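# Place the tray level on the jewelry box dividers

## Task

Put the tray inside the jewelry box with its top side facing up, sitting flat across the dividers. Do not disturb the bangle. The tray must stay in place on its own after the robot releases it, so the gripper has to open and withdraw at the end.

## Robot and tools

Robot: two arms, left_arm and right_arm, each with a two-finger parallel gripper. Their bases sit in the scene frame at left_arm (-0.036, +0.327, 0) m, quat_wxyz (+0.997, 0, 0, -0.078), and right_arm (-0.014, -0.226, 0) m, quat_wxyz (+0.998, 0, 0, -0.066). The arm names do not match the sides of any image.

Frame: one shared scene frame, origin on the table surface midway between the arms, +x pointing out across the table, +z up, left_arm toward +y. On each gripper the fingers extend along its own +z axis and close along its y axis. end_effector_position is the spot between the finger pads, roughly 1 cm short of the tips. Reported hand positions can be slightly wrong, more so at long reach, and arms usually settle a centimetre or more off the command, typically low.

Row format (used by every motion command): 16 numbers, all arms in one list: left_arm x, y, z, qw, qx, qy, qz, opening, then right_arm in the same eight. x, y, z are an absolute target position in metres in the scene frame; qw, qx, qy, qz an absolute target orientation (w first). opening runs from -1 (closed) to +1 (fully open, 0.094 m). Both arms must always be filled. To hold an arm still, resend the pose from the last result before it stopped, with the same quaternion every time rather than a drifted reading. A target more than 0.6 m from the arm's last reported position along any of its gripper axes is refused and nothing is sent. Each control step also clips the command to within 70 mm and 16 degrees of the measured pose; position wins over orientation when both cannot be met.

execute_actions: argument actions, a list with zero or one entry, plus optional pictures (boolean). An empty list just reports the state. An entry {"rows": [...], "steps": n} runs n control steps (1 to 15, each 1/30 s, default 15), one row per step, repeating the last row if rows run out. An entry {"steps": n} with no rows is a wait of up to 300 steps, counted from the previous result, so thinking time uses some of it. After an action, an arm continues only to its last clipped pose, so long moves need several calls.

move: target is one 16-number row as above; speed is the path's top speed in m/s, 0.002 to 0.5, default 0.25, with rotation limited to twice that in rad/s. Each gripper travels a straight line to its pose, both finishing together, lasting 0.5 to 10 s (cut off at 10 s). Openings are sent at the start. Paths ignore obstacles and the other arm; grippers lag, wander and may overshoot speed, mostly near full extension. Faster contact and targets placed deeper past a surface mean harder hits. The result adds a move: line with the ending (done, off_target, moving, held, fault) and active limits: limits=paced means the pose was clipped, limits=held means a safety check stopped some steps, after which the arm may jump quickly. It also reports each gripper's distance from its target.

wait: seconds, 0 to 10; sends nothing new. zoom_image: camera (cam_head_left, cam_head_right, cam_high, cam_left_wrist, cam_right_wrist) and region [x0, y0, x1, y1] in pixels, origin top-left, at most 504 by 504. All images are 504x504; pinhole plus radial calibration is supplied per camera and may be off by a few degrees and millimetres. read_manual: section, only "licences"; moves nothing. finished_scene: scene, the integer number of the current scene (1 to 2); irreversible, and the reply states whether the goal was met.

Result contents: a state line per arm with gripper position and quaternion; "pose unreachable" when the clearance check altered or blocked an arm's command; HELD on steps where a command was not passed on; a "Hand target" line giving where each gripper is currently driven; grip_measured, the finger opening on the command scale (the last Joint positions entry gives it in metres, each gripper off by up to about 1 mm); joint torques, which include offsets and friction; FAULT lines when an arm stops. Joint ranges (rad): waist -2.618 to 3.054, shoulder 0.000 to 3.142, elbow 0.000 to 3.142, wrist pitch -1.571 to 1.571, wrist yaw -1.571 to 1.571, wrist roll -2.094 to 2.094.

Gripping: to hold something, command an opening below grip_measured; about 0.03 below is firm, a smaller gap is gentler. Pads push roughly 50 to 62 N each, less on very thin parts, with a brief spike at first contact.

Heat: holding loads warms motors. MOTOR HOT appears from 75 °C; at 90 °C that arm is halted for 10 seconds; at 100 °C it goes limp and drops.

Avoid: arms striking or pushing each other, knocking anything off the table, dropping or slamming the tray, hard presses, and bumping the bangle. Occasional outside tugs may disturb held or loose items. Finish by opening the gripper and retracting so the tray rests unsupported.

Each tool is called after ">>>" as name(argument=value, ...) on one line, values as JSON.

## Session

>>> execute_actions(actions=[])

Scene clock: 0.00 s of 4500.00 s.
left_arm: end_effector_position=(+0.6291, +0.3655, +0.3104) grip_measured=+1.000 end_effector_quat_wxyz=(+0.640, +0.321, +0.633, +0.294) | right_arm: end_effector_position=(+0.2686, -0.2845, +0.1517) grip_measured=+1.000 end_effector_quat_wxyz=(+0.400, +0.525, +0.732, +0.170)
Joint positions: left_arm=[0.246 2.163 1.823 0.333 0.128 0.9   0.094] | right_arm=[-0.066  0.829  0.561 -0.404  0.017  1.038  0.094]
Joint velocities: left_arm=[-0.007  0.002 -0.017  0.007  0.066  0.037  0.   ] | right_arm=[-0.012 -0.002  0.017 -0.051 -0.066 -0.022  0.   ]
Joint torques (N m, as the arm reports them, + toward a larger angle): no reading
Hand target (left_arm): +0.626, +0.365, +0.328; +0.651, +0.314, +0.624, +0.297
Hand target (right_arm): +0.270, -0.285, +0.158; +0.408, +0.521, +0.730, +0.171
camera_calibration (this result's frames):
cam_left_wrist: T_world_to_cam=[[-0.0597746, -0.625551, -0.77789, 0.497522], [-0.425242, 0.720992, -0.547119, 0.220191], [0.903104, 0.298088, -0.309107, -0.460851], [0, 0, 0, 1]] pos_world=[0.53957, 0.289844, 0.365036]
cam_right_wrist: T_world_to_cam=[[-0.554942, -0.656257, -0.51124, 0.037181], [-0.709538, 0.694212, -0.120939, 0.446917], [0.434275, 0.29563, -0.850886, 0.19581], [0, 0, 0, 1]] pos_world=[0.252702, -0.343742, 0.23967]

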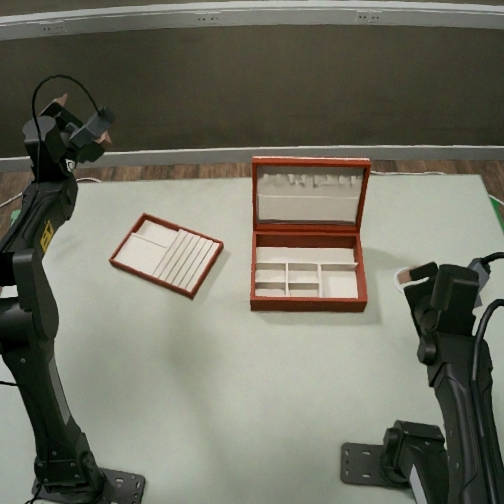

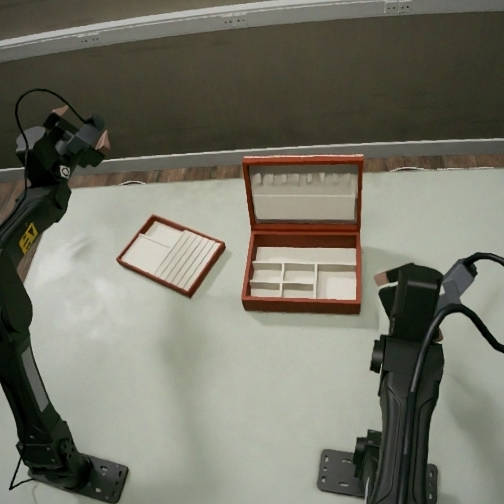

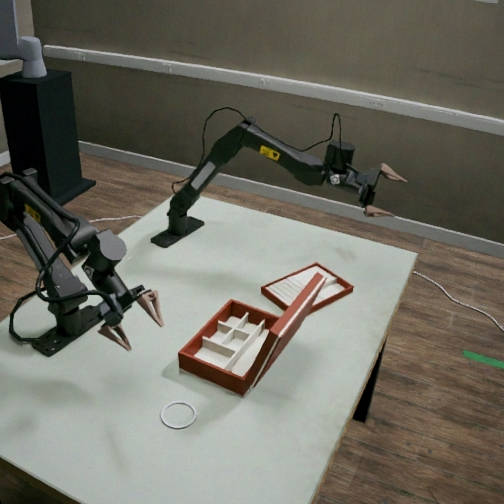

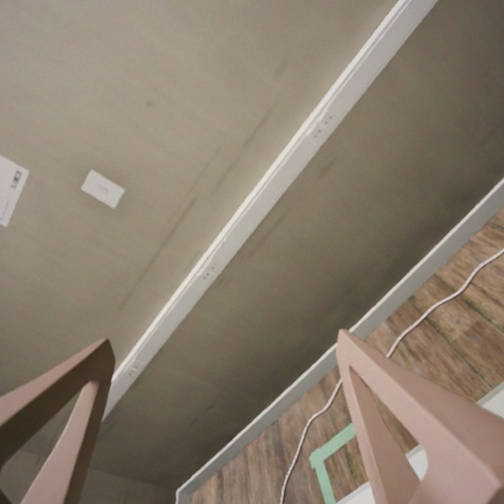

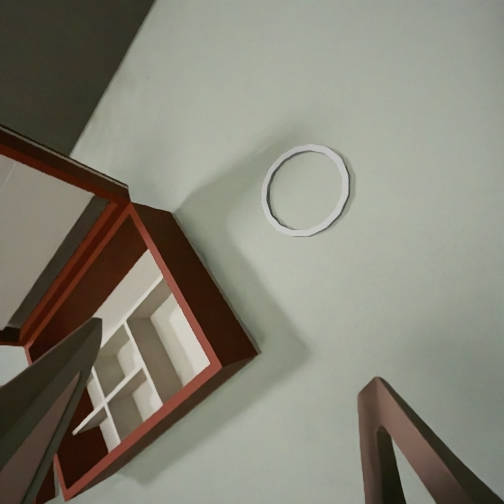

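>>> move(target=[0.46,0.245,0.075,0,0.853,0.522,0,-0.2,0.27,-0.285,0.158,0.408,0.521,0.73,0.171,1])

Scene clock: 48.37 s of 4500.00 s.
left_arm: end_effector_position=(+0.4695, +0.2461, +0.0593) grip_measured=-0.198 end_effector_quat_wxyz=(+0.014, +0.850, +0.526, +0.027) | right_arm: end_effector_position=(+0.2686, -0.2845, +0.1517) grip_measured=+1.000 end_effector_quat_wxyz=(+0.400, +0.525, +0.732, +0.170)
Joint positions: left_arm=[-0.011  2.658  2.683 -1.536 -0.014  1.868  0.038] | right_arm=[-0.066  0.829  0.561 -0.404  0.017  1.038  0.094]
Joint velocities: left_arm=[-0.007  0.007 -0.012 -0.022  0.007  0.007  0.   ] | right_arm=[ 0.017 -0.012 -0.017 -0.051 -0.022  0.007  0.   ]
Joint torques (N m, as the arm reports them, + toward a larger angle): left_arm=[ -0.64 -15.77   5.89  -0.1    0.02   0.1 ] | right_arm=[ 0.32 -1.6   7.21  1.94  0.06 -0.04]
Hand target (left_arm): +0.467, +0.245, +0.066; +0.014, +0.854, +0.520, +0.027
Hand target (right_arm): +0.270, -0.285, +0.158; +0.408, +0.521, +0.730, +0.171
Off the commanded pose (left_arm): 0.018 m, 4 deg.
Off the commanded pose (right_arm): 0.007 m, 1 deg.
joint sent to its limit (left arm) — the command would take joint 4 (wrist pitch) past its lower limit, so that joint was sent only as far as its limit.
After step 90, 41.17 s passed at rest.
move: off_target (left_arm)
camera_calibration (this result's frames):
cam_left_wrist: T_world_to_cam=[[-0.897534, 0.440365, -0.0226376, 0.304151], [0.377807, 0.794473, 0.475473, -0.354713], [0.227366, 0.4182, -0.879439, -0.0372565], [0, 0, 0, 1]] pos_world=[0.41547, 0.163453, 0.142777]
cam_right_wrist: T_world_to_cam=[[-0.554942, -0.656257, -0.51124, 0.037181], [-0.709538, 0.694212, -0.120939, 0.446917], [0.434275, 0.29563, -0.850886, 0.19581], [0, 0, 0, 1]] pos_world=[0.252702, -0.343742, 0.23967]

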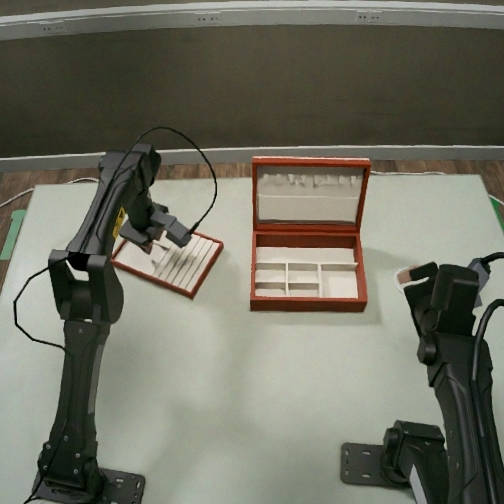

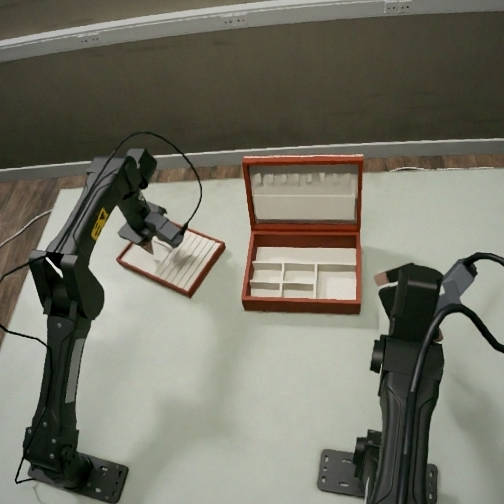

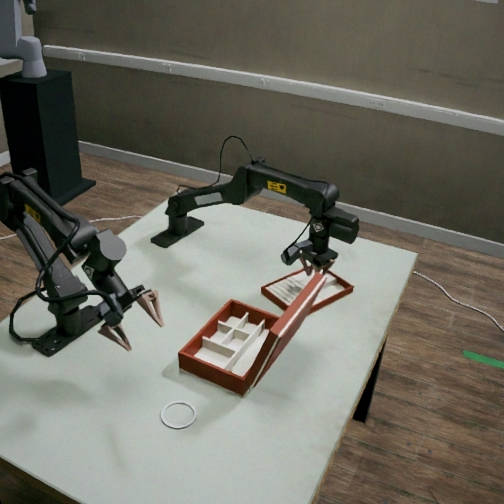

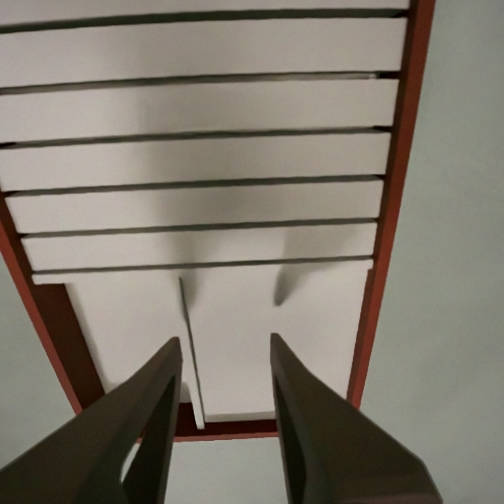

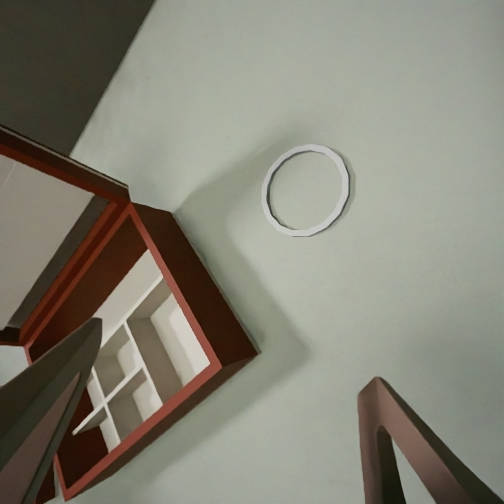

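>>> move(target=[0.491,0.241,0.06,0,0.853,0.522,0,0,0.27,-0.285,0.158,0.408,0.521,0.73,0.171,1], speed=0.05)

>>> move(target=[0.491,0.241,0.032,0,0.853,0.522,0,0,0.27,-0.285,0.158,0.408,0.521,0.73,0.171,1], speed=0.03)

Scene clock: 57.87 s of 4500.00 s.
left_arm: end_effector_position=(+0.4903, +0.2429, +0.0551) grip_measured=-0.002 end_effector_quat_wxyz=(+0.035, +0.849, +0.525, +0.051) | right_arm: end_effector_position=(+0.2686, -0.2845, +0.1517) grip_measured=+1.000 end_effector_quat_wxyz=(+0.400, +0.525, +0.732, +0.170)
Joint positions: left_arm=[-0.011  2.751  2.844 -1.541 -0.016  1.869  0.047] | right_arm=[-0.066  0.829  0.561 -0.404  0.017  1.038  0.094]
Joint velocities: left_arm=[-0.007  0.032 -0.007 -0.051 -0.037 -0.051  0.001] | right_arm=[-0.007  0.002  0.002 -0.022  0.037 -0.007  0.   ]
Joint torques (N m, as the arm reports them, + toward a larger angle): left_arm=[  0.06 -15.04   6.77   0.09   0.16   0.1 ] | right_arm=[ 0.34 -1.47  7.23  1.95  0.04 -0.04]
Hand target (left_arm): +0.490, +0.241, +0.060; +0.042, +0.851, +0.521, +0.049
Hand target (right_arm): +0.270, -0.285, +0.158; +0.408, +0.521, +0.730, +0.171
Off the commanded pose (left_arm): 0.005 m, 7 deg.
Off the commanded pose (right_arm): 0.007 m, 1 deg.
joint sent to its limit (left arm) — the command would take joint 4 (wrist pitch) past its lower limit, so that joint was sent only as far as its limit.
After step 90, 5.63 s passed at rest.
move: off_target (left_arm)
camera_calibration (this result's frames):
cam_left_wrist: T_world_to_cam=[[-0.893757, 0.440788, -0.0830962, 0.325498], [0.348104, 0.798437, 0.491245, -0.34529], [0.282882, 0.410128, -0.867048, -0.0702543], [0, 0, 0, 1]] pos_world=[0.430987, 0.16103, 0.135756]
cam_right_wrist: T_world_to_cam=[[-0.554942, -0.656257, -0.51124, 0.037181], [-0.709538, 0.694212, -0.120939, 0.446917], [0.434275, 0.29563, -0.850886, 0.19581], [0, 0, 0, 1]] pos_world=[0.252702, -0.343742, 0.23967]

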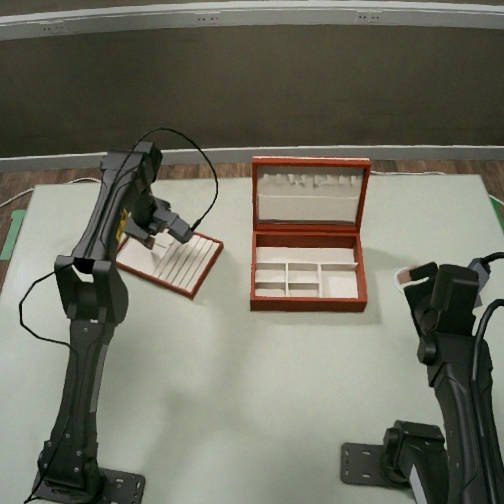

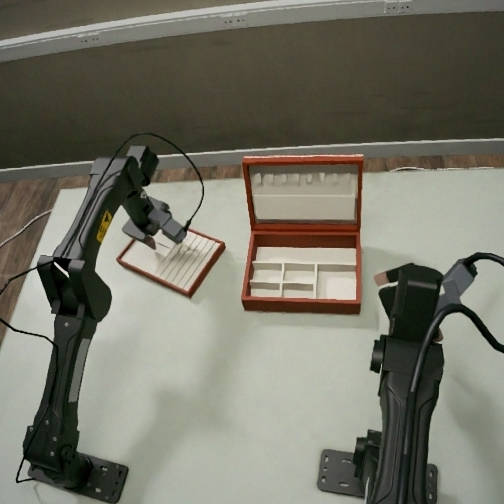

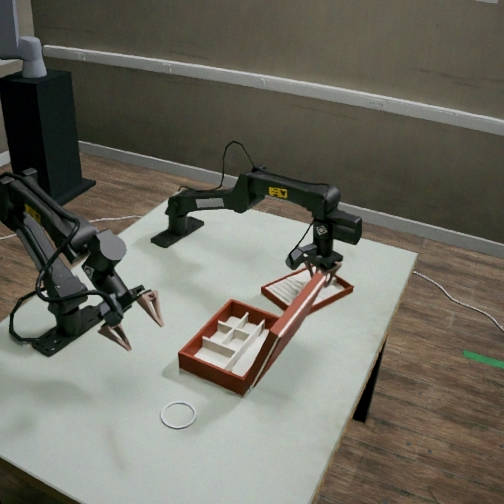

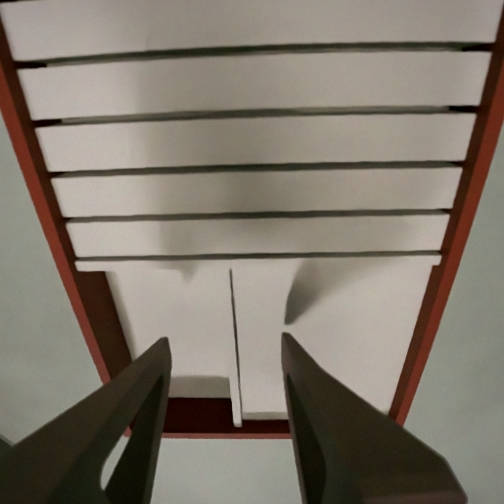

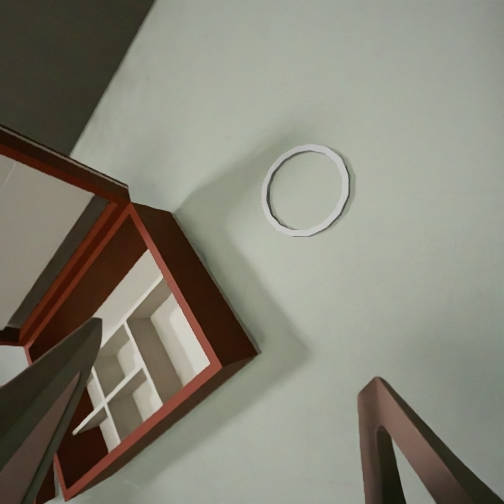

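Scene clock: 60.17 s of 4500.00 s.
left_arm: end_effector_position=(+0.4896, +0.2430, +0.0445) grip_measured=-0.002 end_effector_quat_wxyz=(+0.029, +0.850, +0.524, +0.045) | right_arm: end_effector_position=(+0.2686, -0.2845, +0.1517) grip_measured=+1.000 end_effector_quat_wxyz=(+0.400, +0.525, +0.732, +0.170)
Joint positions: left_arm=[-0.011  2.776  2.853 -1.542 -0.016  1.87   0.047] | right_arm=[-0.066  0.829  0.561 -0.404  0.017  1.038  0.094]
Joint velocities: left_arm=[-0.002 -0.022  0.002  0.037 -0.051 -0.037 -0.001] | right_arm=[ 0.007  0.007  0.007  0.037 -0.066 -0.007  0.   ]
Joint torques (N m, as the arm reports them, + toward a larger angle): left_arm=[  0.02 -12.39   6.53   0.26   0.17   0.09] | right_arm=[ 0.29 -1.54  7.31  1.94  0.08 -0.05]
Hand target (left_arm): +0.490, +0.241, +0.032; +0.030, +0.852, +0.521, +0.035
Hand target (right_arm): +0.270, -0.285, +0.158; +0.408, +0.521, +0.730, +0.171
Off the commanded pose (left_arm): 0.013 m, 6 deg.
Off the commanded pose (right_arm): 0.007 m, 1 deg.
elbow stopped short (left arm): the move would have taken joint 3 (elbow) straighter than the controller allows; a more bent joint 3 avoids this.
move: off_target (left_arm)
camera_calibration (this result's frames):
cam_left_wrist: T_world_to_cam=[[-0.89474, 0.441694, -0.0659369, 0.323491], [0.35736, 0.796673, 0.487448, -0.343878], [0.267833, 0.412576, -0.870659, -0.0723745], [0, 0, 0, 1]] pos_world=[0.431713, 0.160935, 0.125939]
cam_right_wrist: T_world_to_cam=[[-0.554942, -0.656257, -0.51124, 0.037181], [-0.709538, 0.694212, -0.120939, 0.446917], [0.434275, 0.29563, -0.850886, 0.19581], [0, 0, 0, 1]] pos_world=[0.252702, -0.343742, 0.23967]

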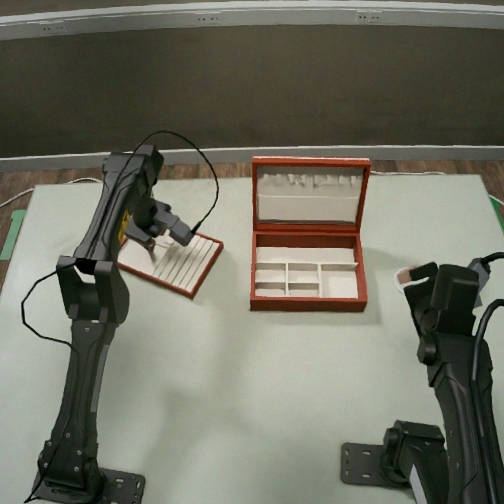

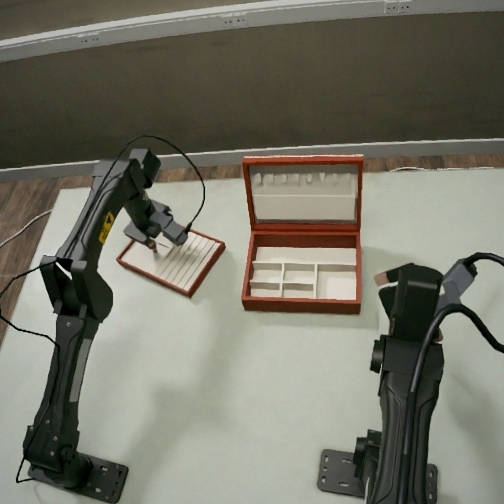

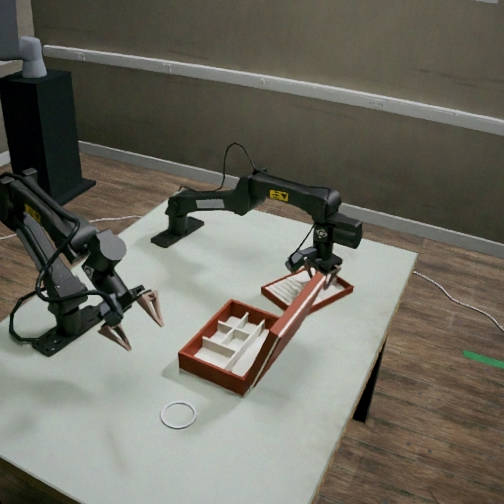

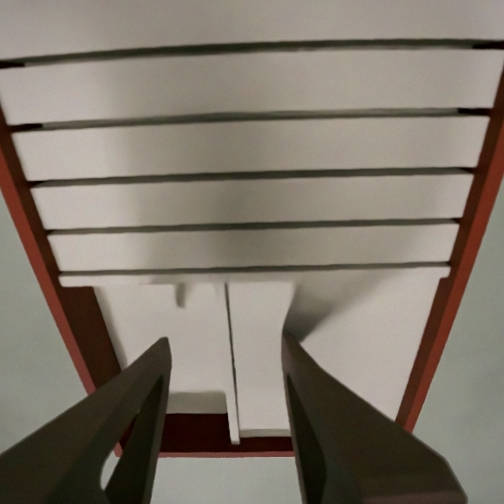

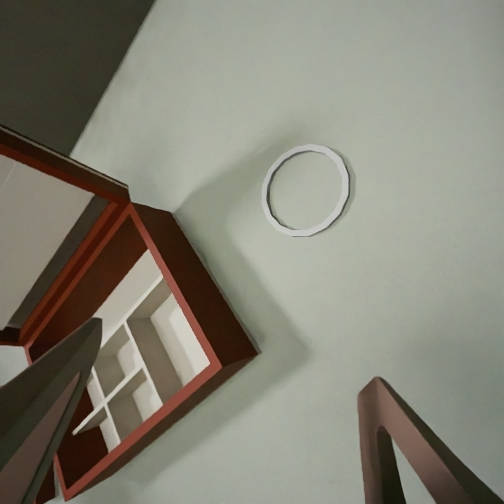

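>>> move(target=[0.49,0.243,0.044,0.03,0.85,0.524,0.045,-1,0.27,-0.285,0.158,0.408,0.521,0.73,0.171,1])

>>> move(target=[0.2,0.22,0.05,0,0.707,0.707,0,-1,0.15,-0.12,0.13,0,0.66,0.75,0,-0.2], speed=0.12)

>>> move(target=[0.18,0.11,0.035,0,0.707,0.707,0,-1,0.15,-0.2,0.13,0,0.66,0.75,0,-0.2], speed=0.08)

Scene clock: 70.13 s of 4500.00 s.
left_arm: end_effector_position=(+0.4894, +0.2436, +0.0445) grip_measured=-0.962 end_effector_quat_wxyz=(+0.027, +0.850, +0.525, +0.045) | right_arm: end_effector_position=(+0.2686, -0.2845, +0.1517) grip_measured=+1.000 end_effector_quat_wxyz=(+0.400, +0.525, +0.732, +0.170)
Joint positions: left_arm=[-0.011  2.776  2.853 -1.544 -0.019  1.87   0.002] | right_arm=[-0.066  0.829  0.561 -0.404  0.017  1.038  0.094]
Joint velocities: left_arm=[ 0.007  0.012 -0.007 -0.037 -0.037 -0.022  0.   ] | right_arm=[ 0.007 -0.012  0.007 -0.066 -0.066 -0.037  0.   ]
Joint torques (N m, as the arm reports them, + toward a larger angle): left_arm=[ -0.02 -15.83   4.08   0.34   0.06   0.03] | right_arm=[ 0.25 -1.5   7.28  1.95  0.07 -0.05]
Hand target (left_arm): +0.490, +0.243, +0.044; +0.030, +0.850, +0.524, +0.045
Hand target (right_arm): +0.270, -0.285, +0.158; +0.408, +0.521, +0.730, +0.171
Off the commanded pose (left_arm): 0.001 m, 0 deg.
Off the commanded pose (right_arm): 0.007 m, 1 deg.
After step 90, 6.27 s passed at rest.
move: done
camera_calibration (this result's frames):
cam_left_wrist: T_world_to_cam=[[-0.894921, 0.441615, -0.0639712, 0.323082], [0.357413, 0.795232, 0.489758, -0.344043], [0.267156, 0.41543, -0.869509, -0.0729972], [0, 0, 0, 1]] pos_world=[0.4316, 0.161241, 0.125694]
cam_right_wrist: T_world_to_cam=[[-0.554942, -0.656257, -0.51124, 0.037181], [-0.709538, 0.694212, -0.120939, 0.446917], [0.434275, 0.29563, -0.850886, 0.19581], [0, 0, 0, 1]] pos_world=[0.252702, -0.343742, 0.23967]

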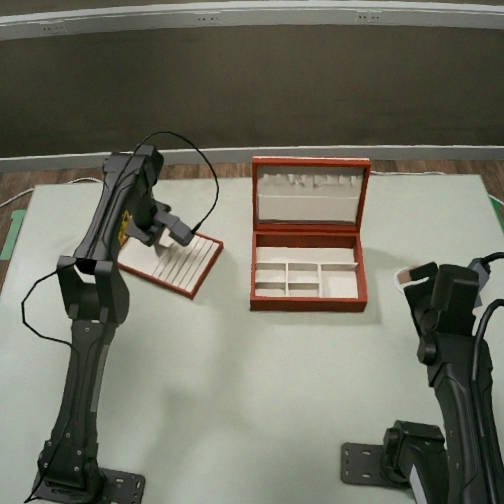

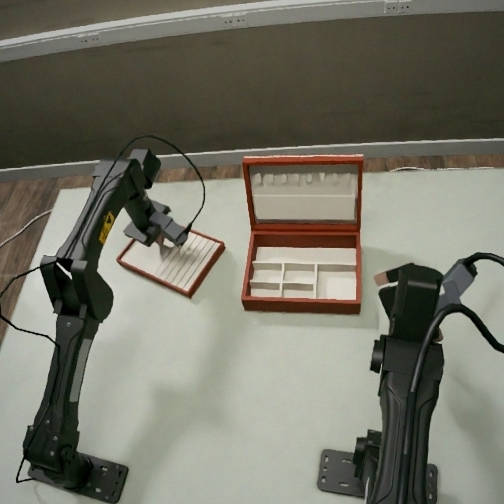

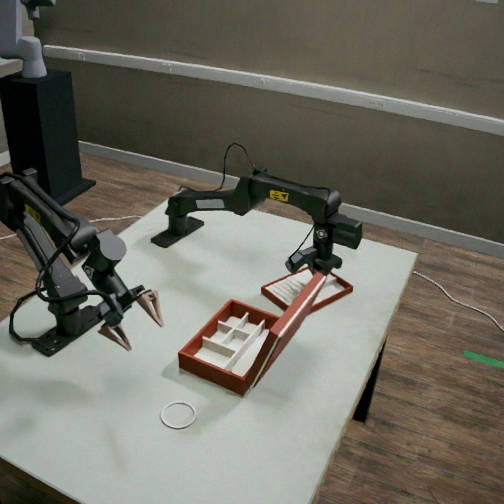

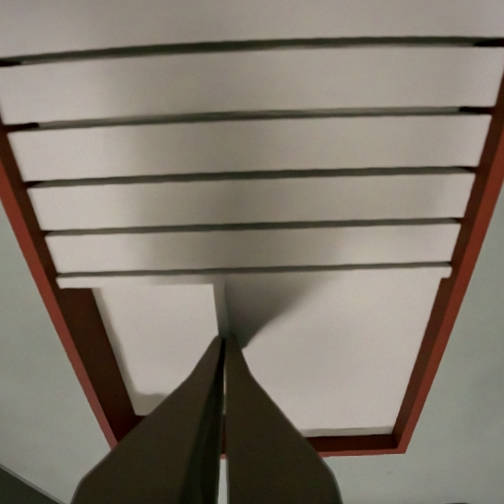

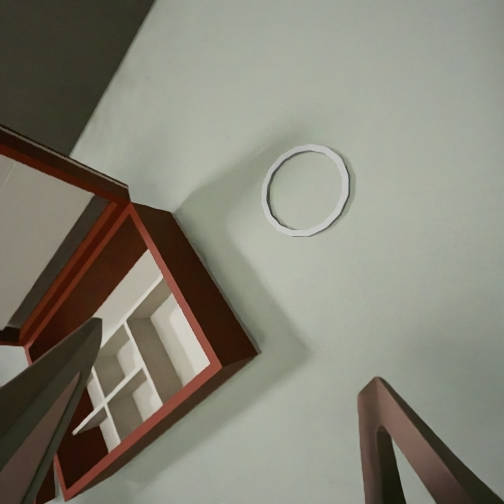

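Scene clock: 74.40 s of 4500.00 s.
left_arm: end_effector_position=(+0.2069, +0.2242, +0.0395) grip_measured=-0.963 end_effector_quat_wxyz=(-0.011, +0.708, +0.706, +0.003) | right_arm: end_effector_position=(+0.1489, -0.1238, +0.1216) grip_measured=-0.199 end_effector_quat_wxyz=(+0.000, +0.655, +0.755, +0.006)
Joint positions: left_arm=[-0.26   1.626  1.002 -0.966 -0.014  1.159  0.002] | right_arm=[ 0.683  1.25   1.013 -1.322 -0.004  1.981  0.038]
Joint velocities: left_arm=[ 0.007  0.007  0.002  0.066 -0.051 -0.066 -0.001] | right_arm=[ 0.007 -0.022 -0.007 -0.051  0.007  0.037  0.   ]
Joint torques (N m, as the arm reports them, + toward a larger angle): left_arm=[-1.05 -9.15  3.21  0.02  0.26 -0.12] | right_arm=[ 0.94 -2.38  7.9   0.3  -0.03  0.06]
Hand target (left_arm): +0.203, +0.219, +0.045; +0.003, +0.708, +0.706, -0.003
Hand target (right_arm): +0.150, -0.120, +0.129; -0.002, +0.656, +0.755, +0.009
Off the commanded pose (left_arm): 0.013 m, 1 deg.
Off the commanded pose (right_arm): 0.009 m, 1 deg.
move: off_target (left_arm)
camera_calibration (this result's frames):
cam_left_wrist: T_world_to_cam=[[-0.99914, -0.00436062, 0.0412345, 0.195859], [0.0153717, 0.884641, 0.466019, -0.173463], [-0.0385098, 0.466252, -0.883813, 0.058611], [0, 0, 0, 1]] pos_world=[0.200614, 0.126979, 0.124562]
cam_right_wrist: T_world_to_cam=[[-0.895752, -0.4442, -0.0177393, 0.0778258], [-0.368319, 0.719206, 0.589138, 0.112776], [-0.248937, 0.534255, -0.807838, 0.300755], [0, 0, 0, 1]] pos_world=[0.186119, -0.207219, 0.177901]

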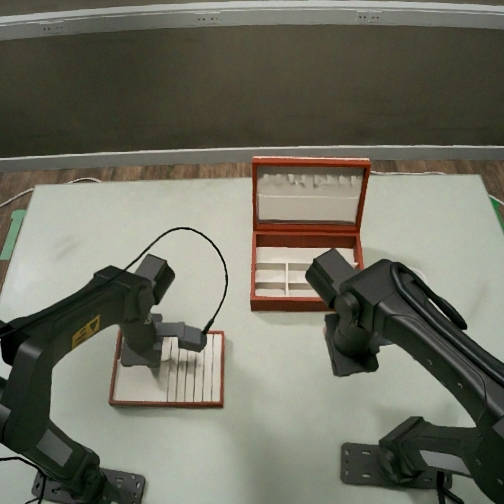

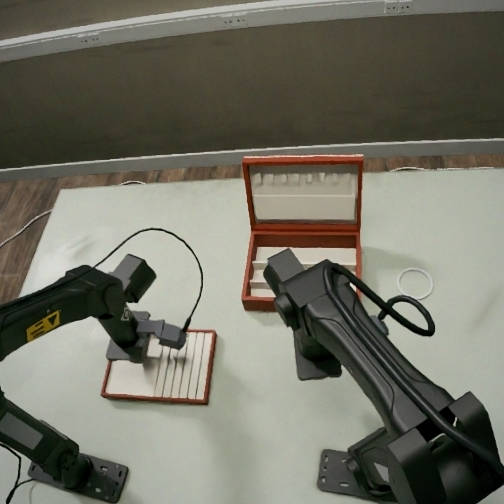

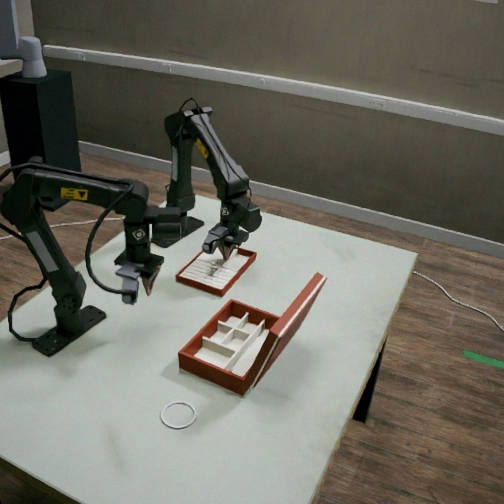

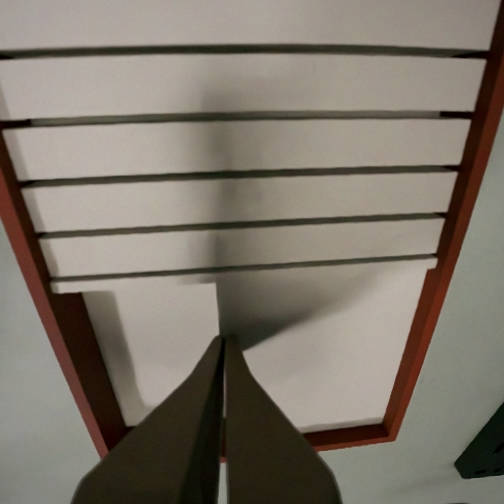

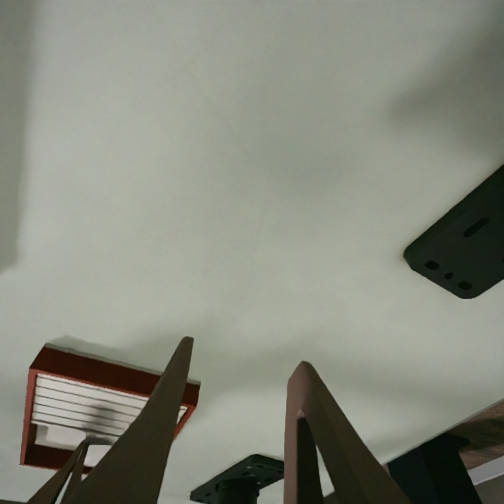

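Scene clock: 76.33 s of 4500.00 s.
left_arm: end_effector_position=(+0.1770, +0.1247, +0.0357) grip_measured=-0.963 end_effector_quat_wxyz=(-0.010, +0.708, +0.706, +0.014) | right_arm: end_effector_position=(+0.1597, -0.1961, +0.1315) grip_measured=-0.199 end_effector_quat_wxyz=(+0.002, +0.662, +0.750, +0.006)
Joint positions: left_arm=[-0.626  1.742  1.117 -0.965 -0.028  0.792  0.002] | right_arm=[ 0.291  1.188  1.013 -1.384 -0.004  1.606  0.038]
Joint velocities: left_arm=[ 0.002 -0.027 -0.002  0.007 -0.037 -0.066  0.   ] | right_arm=[-0.007 -0.017 -0.007 -0.022 -0.066  0.007  0.   ]
Joint torques (N m, as the arm reports them, + toward a larger angle): left_arm=[-1.35 -5.53  6.12  0.27  0.48 -0.15] | right_arm=[-0.93 -4.68  3.78  0.3   0.07 -0.17]
Hand target (left_arm): +0.178, +0.107, +0.036; +0.004, +0.707, +0.707, -0.007
Hand target (right_arm): +0.151, -0.201, +0.130; +0.000, +0.661, +0.751, -0.002
Off the commanded pose (left_arm): 0.015 m, 2 deg.
Off the commanded pose (right_arm): 0.011 m, 1 deg.
move: off_target (left_arm, right_arm)
camera_calibration (this result's frames):
cam_left_wrist: T_world_to_cam=[[-0.999693, -0.00478666, 0.0242989, 0.166451], [0.00740954, 0.878396, 0.477875, -0.0815322], [-0.0236315, 0.477909, -0.878091, 0.0961874], [0, 0, 0, 1]] pos_world=[0.169277, 0.0264455, 0.119379]
cam_right_wrist: T_world_to_cam=[[-0.903055, -0.429144, -0.0180984, 0.0597509], [-0.357399, 0.727373, 0.585828, 0.163165], [-0.23824, 0.535503, -0.810233, 0.348957], [0, 0, 0, 1]] pos_world=[0.195409, -0.279907, 0.188231]

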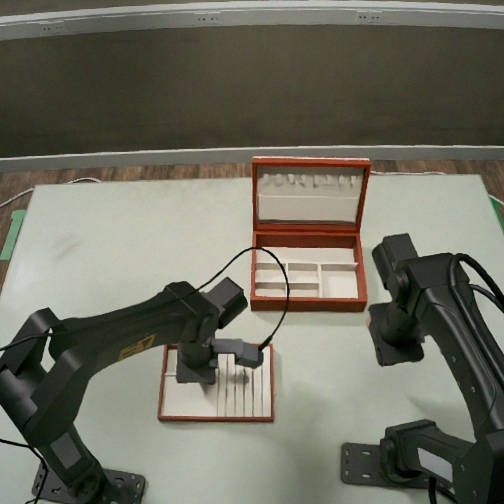

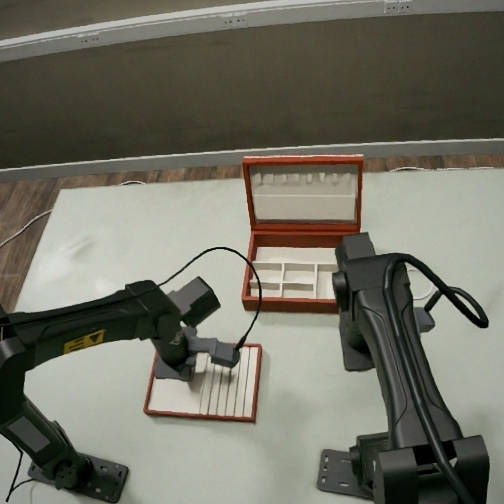

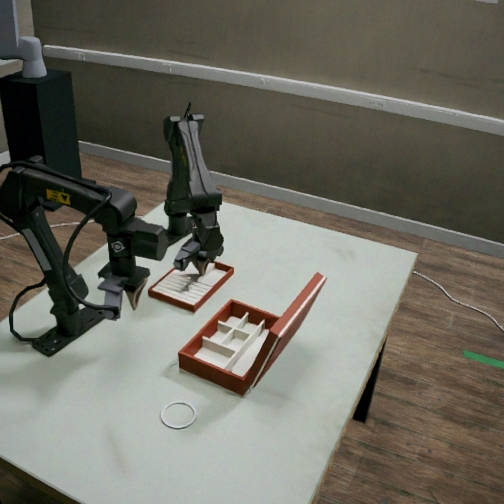

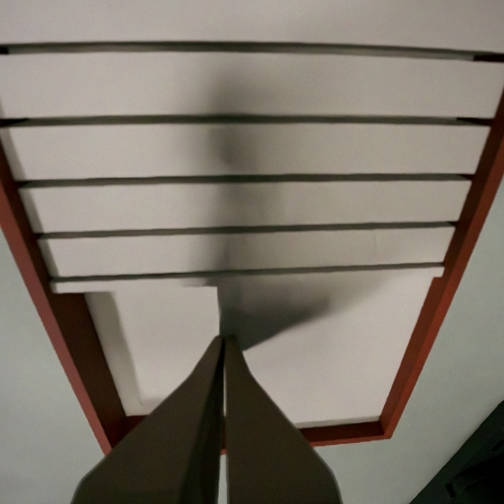

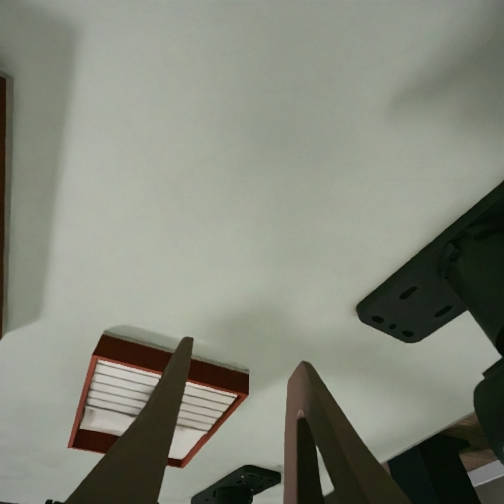

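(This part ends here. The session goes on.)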